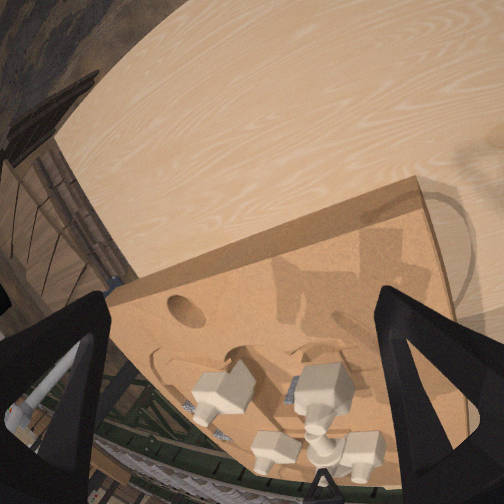

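execute_actions --actions '[{"rows": [[-0.294,1.891,1.721,-1.039,0,0,0.06,-0.212,1.32,1.615,-1.45,0.157,1.972,1],[-0.294,1.891,1.721,-1.039,0,0,0.02,-0.212,1.32,1.615,-1.45,0.157,1.972,1],[-0.294,1.891,1.721,-1.039,0,0,-0.02,-0.212,1.32,1.615,-1.45,0.157,1.972,1],[-0.294,1.891,1.721,-1.039,0,0,-0.06,-0.212,1.32,1.615,-1.45,0.157,1.972,1],[-0.294,1.891,1.721,-1.039,0,0,-0.11,-0.212,1.32,1.615,-1.45,0.157,1.972,1],[-0.294,1.891,1.721,-1.039,0,0,-0.16,-0.212,1.32,1.615,-1.45,0.157,1.972,1],[-0.294,1.891,1.721,-1.039,0,0,-0.21,-0.212,1.32,1.615,-1.45,0.157,1.972,1],[-0.294,1.891,1.721,-1.039,0,0,-0.25,-0.212,1.32,1.615,-1.45,0.157,1.972,1],[-0.294,1.891,1.721,-1.039,0,0,-0.27,-0.212,1.32,1.615,-1.45,0.157,1.972,1],[-0.294,1.891,1.721,-1.039,0,0,-0.285,-0.212,1.32,1.615,-1.45,0.157,1.972,1],[-0.294,1.891,1.721,-1.039,0,0,-0.3,-0.212,1.32,1.615,-1.45,0.157,1.972,1],[-0.294,1.891,1.721,-1.039,0,0,-0.312,-0.212,1.32,1.615,-1.45,0.157,1.972,1],[-0.294,1.891,1.721,-1.039,0,0,-0.324,-0.212,1.32,1.615,-1.45,0.157,1.972,1],[-0.294,1.891,1.721,-1.039,0,0,-0.335,-0.212,1.32,1.615,-1.45,0.157,1.972,1]], "steps": 15}]' --pictures false

execute_actions --actions '[{"steps": 4}]' --pictures false

Scene clock: 113.70 s of 4400.00 s.
left_arm: end_effector_position=(+0.4567, +0.1095, +0.1414) grip_measured=-0.292 end_effector_quat_wxyz=(+0.158, +0.145, +0.977, -0.021) | right_arm: end_effector_position=(+0.2785, -0.3910, +0.2737) grip_measured=+1.000 end_effector_quat_wxyz=(+0.180, +0.852, +0.479, +0.113)
Joint positions: left_arm=[-0.289  1.923  1.727 -1.054 -0.006 -0.005  0.033] | right_arm=[-0.212  1.329  1.609 -1.45   0.157  1.972  0.094]
Joint velocities: left_arm=[-0.007 -0.002  0.007  0.007 -0.051 -0.037 -0.   ] | right_arm=[-0.007 -0.002 -0.002  0.022 -0.007 -0.007  0.   ]
Motor temperatures (°C, as the motors report them): left_arm=[26 36 31 30 28 24] | right_arm=[26 28 29 30 26 24]
Steps of this call (steps 1 to 30: the robot went on to your last target; steps 31 to 90: nothing new was sent; then 17.30 s passed at rest; steps 91 to 105: all 15 steps of this action). Readings (joint positions):
91: left_arm=[-0.289 1.923 1.727 -1.055 -0.006 -0.005] | right_arm=[-0.212 1.329 1.609 -1.450 0.157 1.972]
92: left_arm=[-0.289 1.923 1.727 -1.055 -0.006 -0.005] | right_arm=[-0.212 1.329 1.609 -1.450 0.157 1.972]
94: left_arm=[-0.289 1.923 1.727 -1.055 -0.006 -0.005] | right_arm=[-0.212 1.329 1.609 -1.450 0.157 1.972]
98: left_arm=[-0.289 1.923 1.727 -1.055 -0.006 -0.005] | right_arm=[-0.212 1.329 1.609 -1.450 0.157 1.972]
105: the state above

Scene clock: 113.83 s of 4400.00 s.
left_arm: end_effector_position=(+0.4567, +0.1095, +0.1414) grip_measured=-0.292 end_effector_quat_wxyz=(+0.158, +0.145, +0.977, -0.021) | right_arm: end_effector_position=(+0.2785, -0.3910, +0.2737) grip_measured=+1.000 end_effector_quat_wxyz=(+0.180, +0.852, +0.479, +0.113)
Joint positions: left_arm=[-0.289  1.923  1.727 -1.054 -0.006 -0.005  0.033] | right_arm=[-0.212  1.329  1.609 -1.45   0.157  1.972  0.094]
Joint velocities: left_arm=[-0.007 -0.022 -0.007 -0.066 -0.022 -0.037 -0.   ] | right_arm=[-0.007  0.007 -0.017 -0.037  0.007 -0.022  0.   ]
Motor temperatures (°C, as the motors report them): left_arm=[26 36 31 30 28 24] | right_arm=[26 28 29 30 26 24]
Steps of this call (steps 1 to 4: the robot went on to your last target). Readings (joint positions):
1: left_arm=[-0.289 1.923 1.727 -1.054 -0.006 -0.005] | right_arm=[-0.212 1.329 1.609 -1.450 0.157 1.972]
2: left_arm=[-0.289 1.923 1.727 -1.054 -0.006 -0.005] | right_arm=[-0.212 1.329 1.609 -1.450 0.157 1.972]
4: the state above

execute_actions --actions '[{"rows": [[-0.294,1.889,1.735,-1.039,0,0,-0.325,-0.212,1.32,1.615,-1.45,0.157,1.972,1],[-0.294,1.887,1.747,-1.039,0,0,-0.325,-0.212,1.32,1.615,-1.45,0.157,1.972,1],[-0.294,1.885,1.758,-1.039,0,0,-0.325,-0.212,1.32,1.615,-1.45,0.157,1.972,1],[-0.294,1.883,1.768,-1.04,0,0,-0.325,-0.212,1.32,1.615,-1.45,0.157,1.972,1],[-0.294,1.881,1.777,-1.042,0,0,-0.325,-0.212,1.32,1.615,-1.45,0.157,1.972,1],[-0.294,1.879,1.785,-1.045,0,0,-0.325,-0.212,1.32,1.615,-1.45,0.157,1.972,1],[-0.294,1.877,1.792,-1.049,0,0,-0.325,-0.212,1.32,1.615,-1.45,0.157,1.972,1],[-0.294,1.876,1.799,-1.054,0,0,-0.325,-0.212,1.32,1.615,-1.45,0.157,1.972,1],[-0.294,1.875,1.806,-1.06,0,0,-0.325,-0.212,1.32,1.615,-1.45,0.157,1.972,1],[-0.294,1.875,1.813,-1.066,0,0,-0.325,-0.212,1.32,1.615,-1.45,0.157,1.972,1],[-0.294,1.875,1.82,-1.073,0,0,-0.325,-0.212,1.32,1.615,-1.45,0.157,1.972,1],[-0.294,1.876,1.828,-1.081,0,0,-0.325,-0.212,1.32,1.615,-1.45,0.157,1.972,1],[-0.294,1.878,1.837,-1.09,0,0,-0.325,-0.212,1.32,1.615,-1.45,0.157,1.972,1],[-0.294,1.88,1.847,-1.1,0,0,-0.325,-0.212,1.32,1.615,-1.45,0.157,1.972,1],[-0.294,1.883,1.858,-1.111,0,0,-0.325,-0.212,1.32,1.615,-1.45,0.157,1.972,1]], "steps": 15}]' --pictures false

execute_actions --actions '[{"rows": [[-0.294,1.887,1.871,-1.125,0,0,-0.325,-0.212,1.32,1.615,-1.45,0.157,1.972,1],[-0.294,1.892,1.886,-1.141,0,0,-0.325,-0.212,1.32,1.615,-1.45,0.157,1.972,1],[-0.294,1.897,1.903,-1.158,0,0,-0.325,-0.212,1.32,1.615,-1.45,0.157,1.972,1],[-0.294,1.902,1.922,-1.177,0,0,-0.325,-0.212,1.32,1.615,-1.45,0.157,1.972,1],[-0.294,1.907,1.943,-1.197,0,0,-0.325,-0.212,1.32,1.615,-1.45,0.157,1.972,1],[-0.294,1.912,1.965,-1.218,0,0,-0.325,-0.212,1.32,1.615,-1.45,0.157,1.972,1],[-0.294,1.917,1.987,-1.239,0,0,-0.325,-0.212,1.32,1.615,-1.45,0.157,1.972,1],[-0.294,1.921,2.009,-1.26,0,0,-0.325,-0.212,1.32,1.615,-1.45,0.157,1.972,1],[-0.294,1.924,2.031,-1.28,0,0,-0.325,-0.212,1.32,1.615,-1.45,0.157,1.972,1],[-0.294,1.926,2.052,-1.298,0,0,-0.325,-0.212,1.32,1.615,-1.45,0.157,1.972,1],[-0.294,1.926,2.071,-1.313,0,0,-0.325,-0.212,1.32,1.615,-1.45,0.157,1.972,1],[-0.294,1.926,2.087,-1.324,0,0,-0.325,-0.212,1.32,1.615,-1.45,0.157,1.972,1],[-0.294,1.926,2.099,-1.33,0,0,-0.325,-0.212,1.32,1.615,-1.45,0.157,1.972,1],[-0.294,1.926,2.107,-1.33,0,0,-0.325,-0.212,1.32,1.615,-1.45,0.157,1.972,1],[-0.294,1.926,2.11,-1.33,0,0,-0.325,-0.212,1.32,1.615,-1.45,0.157,1.972,1]], "steps": 15}]'

Scene clock: 170.17 s of 4400.00 s.
left_arm: end_effector_position=(+0.4544, +0.1101, +0.1541) grip_measured=-0.293 end_effector_quat_wxyz=(+0.155, +0.145, +0.977, -0.021) | right_arm: end_effector_position=(+0.2785, -0.3910, +0.2737) grip_measured=+1.000 end_effector_quat_wxyz=(+0.180, +0.852, +0.479, +0.113)
Joint positions: left_arm=[-0.289  1.923  1.779 -1.113 -0.005 -0.005  0.033] | right_arm=[-0.212  1.329  1.609 -1.45   0.157  1.972  0.094]
Joint velocities: left_arm=[-0.012  0.002  0.291 -0.286  0.037 -0.007  0.   ] | right_arm=[ 0.017 -0.017  0.002  0.081 -0.051 -0.007  0.   ]
Motor temperatures (°C, as the motors report them): left_arm=[26 37 31 30 28 24] | right_arm=[26 28 30 30 26 24]
Steps of this call (steps 1 to 15: the robot went on to your last target; steps 16 to 90: nothing new was sent; then 52.83 s passed at rest; steps 91 to 105: all 15 steps of this action). Readings (joint positions):
91: left_arm=[-0.289 1.923 1.727 -1.054 -0.006 -0.005] | right_arm=[-0.212 1.329 1.609 -1.450 0.157 1.972]
92: left_arm=[-0.289 1.923 1.727 -1.054 -0.006 -0.005] | right_arm=[-0.212 1.329 1.609 -1.450 0.157 1.972]
94: left_arm=[-0.289 1.923 1.727 -1.054 -0.006 -0.005] | right_arm=[-0.212 1.329 1.609 -1.450 0.157 1.972]
98: left_arm=[-0.289 1.923 1.734 -1.064 -0.006 -0.005] | right_arm=[-0.212 1.329 1.609 -1.450 0.157 1.972]
105: the state above

Scene clock: 170.67 s of 4400.00 s.
left_arm: end_effector_position=(+0.4529, +0.1103, +0.2093) grip_measured=-0.293 end_effector_quat_wxyz=(+0.161, +0.145, +0.976, -0.023) | right_arm: end_effector_position=(+0.2785, -0.3910, +0.2737) grip_measured=+1.000 end_effector_quat_wxyz=(+0.180, +0.852, +0.479, +0.113)
Joint positions: left_arm=[-0.289  1.954  2.042 -1.331 -0.004 -0.005  0.033] | right_arm=[-0.212  1.329  1.609 -1.45   0.157  1.972  0.094]
Joint velocities: left_arm=[-0.002  0.007  0.33  -0.3    0.007 -0.051 -0.001] | right_arm=[ 0.002 -0.007  0.002  0.007 -0.066  0.066  0.   ]
Motor temperatures (°C, as the motors report them): left_arm=[26 37 31 30 28 24] | right_arm=[26 28 30 30 26 24]
Steps of this call (steps 1 to 15: all 15 steps of this action). Readings (joint positions):
1: left_arm=[-0.289 1.923 1.790 -1.123 -0.005 -0.005] | right_arm=[-0.212 1.329 1.609 -1.450 0.157 1.972]
2: left_arm=[-0.289 1.923 1.802 -1.134 -0.005 -0.005] | right_arm=[-0.212 1.329 1.609 -1.450 0.157 1.972]
4: left_arm=[-0.289 1.924 1.830 -1.162 -0.005 -0.005] | right_arm=[-0.212 1.329 1.609 -1.450 0.157 1.972]
8: left_arm=[-0.289 1.938 1.914 -1.230 -0.005 -0.005] | right_arm=[-0.212 1.329 1.609 -1.450 0.157 1.972]
15: the state above
camera_calibration (this result's frames):
cam_left_wrist: T_world_to_cam=[[-0.271327, -0.961766, -0.0372567, 0.243969], [-0.92522, 0.249958, 0.285462, 0.379953], [-0.265235, 0.111924, -0.957666, 0.408756], [0, 0, 0, 1]] pos_world=[0.526152, 0.093919, 0.292079]
cam_right_wrist: T_world_to_cam=[[-0.762833, 0.504624, -0.404277, 0.515766], [0.25383, 0.808757, 0.530549, 0.123357], [0.59469, 0.302103, -0.745036, 0.254517], [0, 0, 0, 1]] pos_world=[0.210773, -0.436924, 0.33269]

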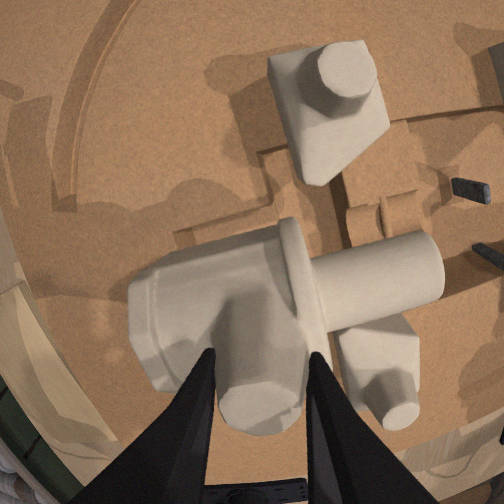

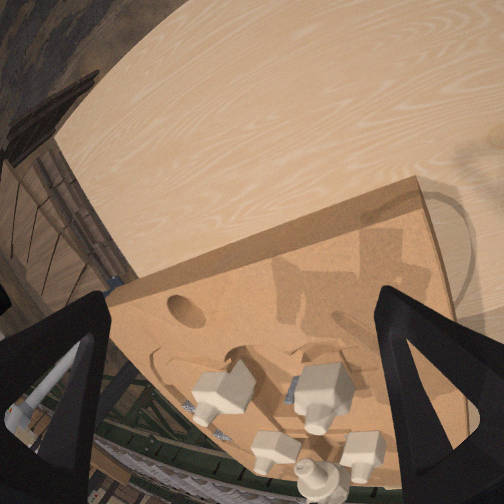

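execute_actions --actions '[{"rows": [[-0.283,1.912,2.095,-1.32,0,0,-0.325,-0.212,1.32,1.615,-1.45,0.157,1.972,1],[-0.276,1.898,2.08,-1.309,0,0,-0.325,-0.212,1.32,1.615,-1.45,0.157,1.972,1],[-0.265,1.895,2.075,-1.308,0,0,-0.325,-0.212,1.32,1.615,-1.45,0.157,1.972,1],[-0.25,1.891,2.069,-1.307,0,0,-0.325,-0.212,1.32,1.615,-1.45,0.157,1.972,1],[-0.232,1.886,2.062,-1.306,0,0,-0.325,-0.212,1.32,1.615,-1.45,0.157,1.972,1],[-0.21,1.881,2.055,-1.304,0,0,-0.325,-0.212,1.32,1.615,-1.45,0.157,1.972,1],[-0.185,1.874,2.047,-1.302,0,0,-0.325,-0.212,1.32,1.615,-1.45,0.157,1.972,1],[-0.157,1.867,2.038,-1.3,0,0,-0.325,-0.212,1.32,1.615,-1.45,0.157,1.972,1],[-0.126,1.859,2.028,-1.297,0,0,-0.325,-0.212,1.32,1.615,-1.45,0.157,1.972,1],[-0.093,1.851,2.017,-1.295,0,0,-0.325,-0.212,1.32,1.615,-1.45,0.157,1.972,1],[-0.058,1.842,2.005,-1.292,0,0,-0.325,-0.212,1.32,1.615,-1.45,0.157,1.972,1],[-0.022,1.832,1.993,-1.289,0,0,-0.325,-0.212,1.32,1.615,-1.45,0.157,1.972,1],[0.017,1.822,1.981,-1.286,0,0,-0.325,-0.212,1.32,1.615,-1.45,0.157,1.972,1],[0.056,1.812,1.967,-1.282,0,0,-0.325,-0.212,1.32,1.615,-1.45,0.157,1.972,1],[0.097,1.801,1.954,-1.279,0,0,-0.325,-0.212,1.32,1.615,-1.45,0.157,1.972,1]], "steps": 15}]' --pictures false

execute_actions --actions '[{"rows": [[0.139,1.791,1.94,-1.276,0,0,-0.325,-0.212,1.32,1.615,-1.45,0.157,1.972,1],[0.181,1.78,1.926,-1.272,0,0,-0.325,-0.212,1.32,1.615,-1.45,0.157,1.972,1],[0.223,1.769,1.913,-1.269,0,0,-0.325,-0.212,1.32,1.615,-1.45,0.157,1.972,1],[0.265,1.758,1.899,-1.266,0,0,-0.325,-0.212,1.32,1.615,-1.45,0.157,1.972,1],[0.307,1.747,1.885,-1.262,0,0,-0.325,-0.212,1.32,1.615,-1.45,0.157,1.972,1],[0.349,1.737,1.871,-1.259,0,0,-0.325,-0.212,1.32,1.615,-1.45,0.157,1.972,1],[0.39,1.726,1.858,-1.256,0,0,-0.325,-0.212,1.32,1.615,-1.45,0.157,1.972,1],[0.429,1.716,1.844,-1.252,0,0,-0.325,-0.212,1.32,1.615,-1.45,0.157,1.972,1],[0.468,1.706,1.832,-1.249,0,0,-0.325,-0.212,1.32,1.615,-1.45,0.157,1.972,1],[0.504,1.696,1.82,-1.246,0,0,-0.325,-0.212,1.32,1.615,-1.45,0.157,1.972,1],[0.539,1.687,1.808,-1.243,0,0,-0.325,-0.212,1.32,1.615,-1.45,0.157,1.972,1],[0.572,1.679,1.797,-1.241,0,0,-0.325,-0.212,1.32,1.615,-1.45,0.157,1.972,1],[0.603,1.671,1.787,-1.238,0,0,-0.325,-0.212,1.32,1.615,-1.45,0.157,1.972,1],[0.631,1.664,1.778,-1.236,0,0,-0.325,-0.212,1.32,1.615,-1.45,0.157,1.972,1],[0.656,1.657,1.77,-1.234,0,0,-0.325,-0.212,1.32,1.615,-1.45,0.157,1.972,1]], "steps": 15}]' --pictures false

execute_actions --actions '[{"rows": [[0.678,1.652,1.763,-1.232,0,0,-0.325,-0.212,1.32,1.615,-1.45,0.157,1.972,1],[0.696,1.647,1.756,-1.231,0,0,-0.325,-0.212,1.32,1.615,-1.45,0.157,1.972,1],[0.711,1.643,1.752,-1.23,0,0,-0.325,-0.212,1.32,1.615,-1.45,0.157,1.972,1],[0.722,1.64,1.748,-1.229,0,0,-0.325,-0.212,1.32,1.615,-1.45,0.157,1.972,1],[0.729,1.639,1.746,-1.228,0,0,-0.325,-0.212,1.32,1.615,-1.45,0.157,1.972,1],[0.731,1.638,1.745,-1.228,0,0,-0.325,-0.212,1.32,1.615,-1.45,0.157,1.972,1]], "steps": 12}]'

Scene clock: 278.97 s of 4400.00 s.
left_arm: end_effector_position=(+0.4516, +0.2351, +0.2054) grip_measured=-0.293 end_effector_quat_wxyz=(+0.146, -0.001, +0.989, -0.013) | right_arm: end_effector_position=(+0.2785, -0.3910, +0.2737) grip_measured=+1.000 end_effector_quat_wxyz=(+0.180, +0.852, +0.479, +0.113)
Joint positions: left_arm=[ 0.014  1.896  1.956 -1.337  0.027 -0.004  0.033] | right_arm=[-0.212  1.329  1.609 -1.45   0.157  1.972  0.094]
Joint velocities: left_arm=[ 1.209 -0.31  -0.388  0.066 -0.066  0.022 -0.001] | right_arm=[ 0.007 -0.007 -0.012 -0.051 -0.037 -0.022  0.   ]
Motor temperatures (°C, as the motors report them): left_arm=[26 38 34 31 28 24] | right_arm=[26 29 30 30 26 24]
Steps of this call (steps 1 to 30: the robot went on to your last target; steps 31 to 90: nothing new was sent; then 104.80 s passed at rest; steps 91 to 105: all 15 steps of this action). Readings (joint positions):
91: left_arm=[-0.289 1.954 2.060 -1.374 -0.004 -0.005] | right_arm=[-0.212 1.329 1.609 -1.450 0.157 1.972]
92: left_arm=[-0.288 1.954 2.060 -1.374 -0.004 -0.005] | right_arm=[-0.212 1.329 1.609 -1.450 0.157 1.972]
94: left_arm=[-0.283 1.954 2.060 -1.374 0.001 -0.005] | right_arm=[-0.212 1.329 1.609 -1.450 0.157 1.972]
98: left_arm=[-0.231 1.945 2.036 -1.363 0.022 -0.005] | right_arm=[-0.212 1.329 1.609 -1.450 0.157 1.972]
105: the state above

Scene clock: 279.47 s of 4400.00 s.
left_arm: end_effector_position=(+0.3473, +0.4554, +0.2108) grip_measured=-0.293 end_effector_quat_wxyz=(+0.146, -0.295, +0.943, +0.048) | right_arm: end_effector_position=(+0.2785, -0.3910, +0.2737) grip_measured=+1.000 end_effector_quat_wxyz=(+0.180, +0.852, +0.479, +0.113)
Joint positions: left_arm=[ 0.614  1.734  1.768 -1.297 -0.006 -0.003  0.033] | right_arm=[-0.212  1.329  1.609 -1.45   0.157  1.972  0.094]
Joint velocities: left_arm=[ 0.823 -0.212 -0.286  0.066 -0.022 -0.037  0.001] | right_arm=[-0.002 -0.007 -0.017  0.037 -0.022  0.007  0.   ]
Motor temperatures (°C, as the motors report them): left_arm=[26 38 34 31 28 24] | right_arm=[26 29 30 30 26 24]
Steps of this call (steps 1 to 15: all 15 steps of this action). Readings (joint positions):
1: left_arm=[0.057 1.886 1.943 -1.333 0.024 -0.004] | right_arm=[-0.212 1.329 1.609 -1.450 0.157 1.972]
2: left_arm=[0.102 1.875 1.930 -1.328 0.021 -0.004] | right_arm=[-0.212 1.329 1.609 -1.450 0.157 1.972]
4: left_arm=[0.191 1.852 1.904 -1.319 0.015 -0.004] | right_arm=[-0.212 1.329 1.609 -1.450 0.157 1.972]
8: left_arm=[0.362 1.804 1.851 -1.305 0.005 -0.004] | right_arm=[-0.212 1.329 1.609 -1.450 0.157 1.972]
15: the state above

Scene clock: 279.87 s of 4400.00 s.
left_arm: end_effector_position=(+0.3107, +0.4857, +0.2100) grip_measured=-0.293 end_effector_quat_wxyz=(+0.140, -0.353, +0.923, +0.057) | right_arm: end_effector_position=(+0.2785, -0.3910, +0.2737) grip_measured=+1.000 end_effector_quat_wxyz=(+0.180, +0.852, +0.479, +0.113)
Joint positions: left_arm=[ 0.736  1.699  1.727 -1.295 -0.008 -0.003  0.033] | right_arm=[-0.212  1.329  1.609 -1.45   0.157  1.972  0.094]
Joint velocities: left_arm=[ 0.002 -0.002 -0.017  0.051  0.037  0.037  0.   ] | right_arm=[-0.012 -0.007 -0.002  0.051 -0.066 -0.066  0.   ]
Motor temperatures (°C, as the motors report them): left_arm=[26 38 34 31 28 24] | right_arm=[26 29 30 30 26 24]
Steps of this call (steps 1 to 12: all 12 steps of this action). Readings (joint positions):
1: left_arm=[0.641 1.726 1.759 -1.296 -0.007 -0.003] | right_arm=[-0.212 1.329 1.609 -1.450 0.157 1.972]
2: left_arm=[0.666 1.720 1.751 -1.296 -0.009 -0.003] | right_arm=[-0.212 1.329 1.609 -1.450 0.157 1.972]
4: left_arm=[0.705 1.709 1.737 -1.296 -0.012 -0.003] | right_arm=[-0.212 1.329 1.609 -1.450 0.157 1.972]
8: left_arm=[0.737 1.699 1.727 -1.296 -0.017 -0.003] | right_arm=[-0.212 1.329 1.609 -1.450 0.157 1.972]
12: the state above
camera_calibration (this result's frames):
cam_left_wrist: T_world_to_cam=[[0.680191, -0.731835, -0.0419368, 0.160138], [-0.687936, -0.657054, 0.308261, 0.51634], [-0.253151, -0.180826, -0.950377, 0.466606], [0, 0, 0, 1]] pos_world=[0.364406, 0.540832, 0.291]
cam_right_wrist: T_world_to_cam=[[-0.762833, 0.504624, -0.404277, 0.515766], [0.25383, 0.808757, 0.530549, 0.123357], [0.59469, 0.302103, -0.745036, 0.254517], [0, 0, 0, 1]] pos_world=[0.210773, -0.436924, 0.33269]

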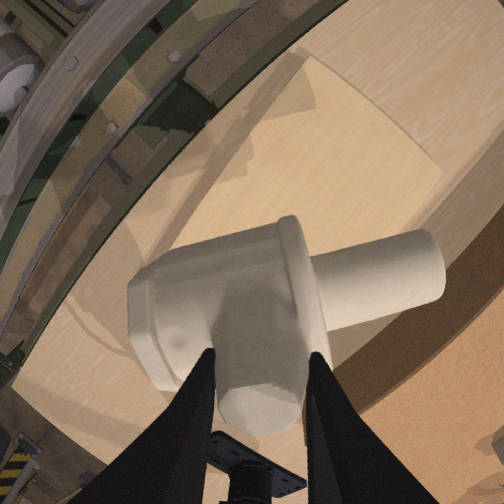

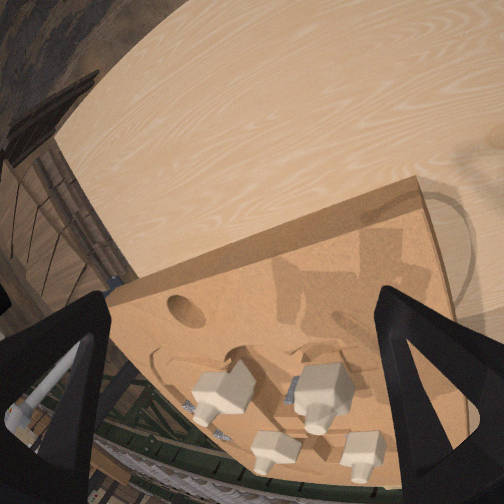

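execute_actions --actions '[{"rows": [[0.727,1.638,1.741,-1.2,0,0,-0.325,-0.212,1.32,1.615,-1.45,0.157,1.972,1],[0.723,1.638,1.733,-1.175,0,0,-0.325,-0.212,1.32,1.615,-1.45,0.157,1.972,1],[0.719,1.638,1.721,-1.148,0,0,-0.325,-0.212,1.32,1.615,-1.45,0.157,1.972,1],[0.715,1.638,1.706,-1.123,0,0,-0.325,-0.212,1.32,1.615,-1.45,0.157,1.972,1],[0.711,1.638,1.688,-1.1,0,0,-0.325,-0.212,1.32,1.615,-1.45,0.157,1.972,1],[0.707,1.638,1.668,-1.077,0,0,-0.325,-0.212,1.32,1.615,-1.45,0.157,1.972,1],[0.703,1.638,1.646,-1.054,0,0,-0.325,-0.212,1.32,1.615,-1.45,0.157,1.972,1],[0.699,1.638,1.623,-1.031,0,0,-0.325,-0.212,1.32,1.615,-1.45,0.157,1.972,1],[0.695,1.638,1.6,-1.008,0,0,-0.325,-0.212,1.32,1.615,-1.45,0.157,1.972,1],[0.692,1.638,1.577,-0.985,0,0,-0.325,-0.212,1.32,1.615,-1.45,0.157,1.972,1],[0.69,1.638,1.554,-0.963,0,0,-0.325,-0.212,1.32,1.615,-1.45,0.157,1.972,1],[0.688,1.638,1.531,-0.942,0,0,-0.325,-0.212,1.32,1.615,-1.45,0.157,1.972,1],[0.688,1.638,1.508,-0.923,0,0,-0.325,-0.212,1.32,1.615,-1.45,0.157,1.972,1],[0.688,1.638,1.486,-0.906,0,0,-0.325,-0.212,1.32,1.615,-1.45,0.157,1.972,1],[0.688,1.638,1.465,-0.891,0,0,-0.325,-0.212,1.32,1.615,-1.45,0.157,1.972,1]], "steps": 15}]' --pictures false

execute_actions --actions '[{"rows": [[0.688,1.638,1.446,-0.878,0,0,-0.325,-0.212,1.32,1.615,-1.45,0.157,1.972,1],[0.688,1.638,1.429,-0.867,0,0,-0.325,-0.212,1.32,1.615,-1.45,0.157,1.972,1],[0.688,1.638,1.414,-0.858,0,0,-0.325,-0.212,1.32,1.615,-1.45,0.157,1.972,1],[0.688,1.638,1.401,-0.85,0,0,-0.325,-0.212,1.32,1.615,-1.45,0.157,1.972,1],[0.688,1.638,1.39,-0.843,0,0,-0.325,-0.212,1.32,1.615,-1.45,0.157,1.972,1],[0.688,1.638,1.381,-0.837,0,0,-0.325,-0.212,1.32,1.615,-1.45,0.157,1.972,1],[0.688,1.638,1.373,-0.831,0,0,-0.325,-0.212,1.32,1.615,-1.45,0.157,1.972,1],[0.688,1.638,1.366,-0.825,0,0,-0.325,-0.212,1.32,1.615,-1.45,0.157,1.972,1],[0.688,1.638,1.36,-0.82,0,0,-0.325,-0.212,1.32,1.615,-1.45,0.157,1.972,1],[0.688,1.638,1.354,-0.815,0,0,-0.325,-0.212,1.32,1.615,-1.45,0.157,1.972,1],[0.688,1.638,1.348,-0.81,0,0,-0.325,-0.212,1.32,1.615,-1.45,0.157,1.972,1],[0.688,1.638,1.343,-0.81,0,0,-0.325,-0.212,1.32,1.615,-1.45,0.157,1.972,1],[0.688,1.638,1.338,-0.81,0,0,-0.325,-0.212,1.32,1.615,-1.45,0.157,1.972,1],[0.688,1.638,1.333,-0.81,0,0,-0.325,-0.212,1.32,1.615,-1.45,0.157,1.972,1],[0.688,1.638,1.328,-0.81,0,0,-0.325,-0.212,1.32,1.615,-1.45,0.157,1.972,1]], "steps": 15}]' --pictures false

execute_actions --actions '[{"rows": [[0.688,1.638,1.323,-0.81,0,0,-0.325,-0.212,1.32,1.615,-1.45,0.157,1.972,1],[0.688,1.638,1.318,-0.81,0,0,-0.325,-0.212,1.32,1.615,-1.45,0.157,1.972,1],[0.688,1.638,1.313,-0.81,0,0,-0.325,-0.212,1.32,1.615,-1.45,0.157,1.972,1],[0.688,1.638,1.308,-0.81,0,0,-0.325,-0.212,1.32,1.615,-1.45,0.157,1.972,1]], "steps": 10}]'

Scene clock: 352.53 s of 4400.00 s.
left_arm: end_effector_position=(+0.3318, +0.4803, +0.1536) grip_measured=-0.293 end_effector_quat_wxyz=(+0.155, -0.331, +0.929, +0.054) | right_arm: end_effector_position=(+0.2785, -0.3910, +0.2737) grip_measured=+1.000 end_effector_quat_wxyz=(+0.180, +0.852, +0.479, +0.113)
Joint positions: left_arm=[ 0.693  1.689  1.481 -1.033  0.001 -0.003  0.033] | right_arm=[-0.212  1.329  1.609 -1.45   0.157  1.972  0.094]
Joint velocities: left_arm=[-0.022 -0.007 -0.686  0.52   0.022 -0.022 -0.   ] | right_arm=[-0.007 -0.002 -0.012  0.095  0.022 -0.022  0.   ]
Motor temperatures (°C, as the motors report them): left_arm=[26 38 33 33 28 24] | right_arm=[26 29 30 30 26 24]
Steps of this call (steps 1 to 15: the robot went on to your last target; steps 16 to 90: nothing new was sent; then 69.17 s passed at rest; steps 91 to 105: all 15 steps of this action). Readings (joint positions):
91: left_arm=[0.736 1.699 1.727 -1.292 -0.004 -0.003] | right_arm=[-0.212 1.329 1.609 -1.450 0.157 1.972]
92: left_arm=[0.736 1.699 1.724 -1.286 -0.004 -0.003] | right_arm=[-0.212 1.329 1.609 -1.450 0.157 1.972]
94: left_arm=[0.733 1.695 1.710 -1.262 -0.004 -0.003] | right_arm=[-0.212 1.329 1.609 -1.450 0.157 1.972]
98: left_arm=[0.717 1.689 1.648 -1.181 -0.004 -0.003] | right_arm=[-0.212 1.329 1.609 -1.450 0.157 1.972]
105: the state above

Scene clock: 353.03 s of 4400.00 s.
left_arm: end_effector_position=(+0.3276, +0.4767, +0.1143) grip_measured=-0.293 end_effector_quat_wxyz=(+0.148, -0.331, +0.930, +0.052) | right_arm: end_effector_position=(+0.2785, -0.3910, +0.2737) grip_measured=+1.000 end_effector_quat_wxyz=(+0.180, +0.852, +0.479, +0.113)
Joint positions: left_arm=[ 0.693  1.688  1.327 -0.895  0.001 -0.003  0.033] | right_arm=[-0.212  1.329  1.609 -1.45   0.157  1.972  0.094]
Joint velocities: left_arm=[-0.017 -0.037 -0.037  0.198 -0.022 -0.037 -0.   ] | right_arm=[-0.002  0.012 -0.017 -0.037  0.007 -0.051  0.   ]
Motor temperatures (°C, as the motors report them): left_arm=[26 38 33 33 28 24] | right_arm=[26 29 30 30 26 24]
Steps of this call (steps 1 to 15: all 15 steps of this action). Readings (joint positions):
1: left_arm=[0.693 1.689 1.458 -1.017 0.001 -0.003] | right_arm=[-0.212 1.329 1.609 -1.450 0.157 1.972]
2: left_arm=[0.693 1.689 1.437 -1.002 0.001 -0.003] | right_arm=[-0.212 1.329 1.609 -1.450 0.157 1.972]
4: left_arm=[0.693 1.689 1.400 -0.977 0.001 -0.003] | right_arm=[-0.212 1.329 1.609 -1.450 0.157 1.972]
8: left_arm=[0.693 1.689 1.353 -0.941 0.001 -0.003] | right_arm=[-0.212 1.329 1.609 -1.450 0.157 1.972]
15: the state above

Scene clock: 353.37 s of 4400.00 s.
left_arm: end_effector_position=(+0.3278, +0.4768, +0.1139) grip_measured=-0.293 end_effector_quat_wxyz=(+0.155, -0.331, +0.929, +0.054) | right_arm: end_effector_position=(+0.2785, -0.3910, +0.2737) grip_measured=+1.000 end_effector_quat_wxyz=(+0.180, +0.852, +0.479, +0.113)
Joint positions: left_arm=[ 0.693  1.676  1.308 -0.873  0.001 -0.003  0.033] | right_arm=[-0.212  1.329  1.609 -1.45   0.157  1.972  0.094]
Joint velocities: left_arm=[ 0.002  0.002 -0.007 -0.051  0.022  0.007  0.   ] | right_arm=[ 0.002  0.017 -0.007  0.022  0.022  0.037  0.   ]
Motor temperatures (°C, as the motors report them): left_arm=[26 38 33 33 28 24] | right_arm=[26 29 30 30 26 24]
Steps of this call (steps 1 to 10: all 10 steps of this action). Readings (joint positions):
1: left_arm=[0.693 1.686 1.324 -0.890 0.001 -0.003] | right_arm=[-0.212 1.329 1.609 -1.450 0.157 1.972]
2: left_arm=[0.693 1.685 1.321 -0.887 0.001 -0.003] | right_arm=[-0.212 1.329 1.609 -1.450 0.157 1.972]
4: left_arm=[0.693 1.680 1.314 -0.880 0.001 -0.003] | right_arm=[-0.212 1.329 1.609 -1.450 0.157 1.972]
8: left_arm=[0.693 1.677 1.308 -0.873 0.001 -0.003] | right_arm=[-0.212 1.329 1.609 -1.450 0.157 1.972]
10: the state above
camera_calibration (this result's frames):
cam_left_wrist: T_world_to_cam=[[0.64635, -0.762322, -0.033119, 0.16258], [-0.725451, -0.627384, 0.283038, 0.552938], [-0.236545, -0.158916, -0.958537, 0.363011], [0, 0, 0, 1]] pos_world=[0.381914, 0.528531, 0.196841]
cam_right_wrist: T_world_to_cam=[[-0.762833, 0.504624, -0.404277, 0.515766], [0.25383, 0.808757, 0.530549, 0.123357], [0.59469, 0.302103, -0.745036, 0.254517], [0, 0, 0, 1]] pos_world=[0.210773, -0.436924, 0.33269]

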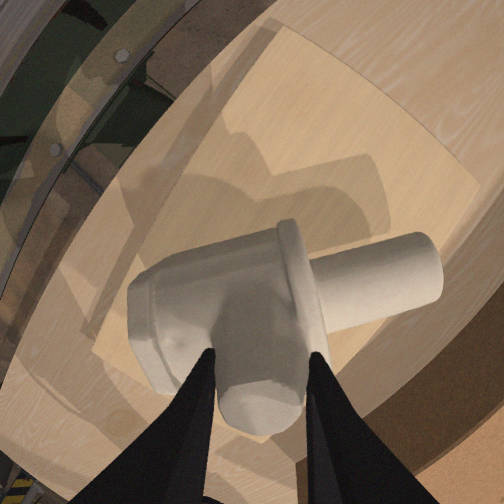

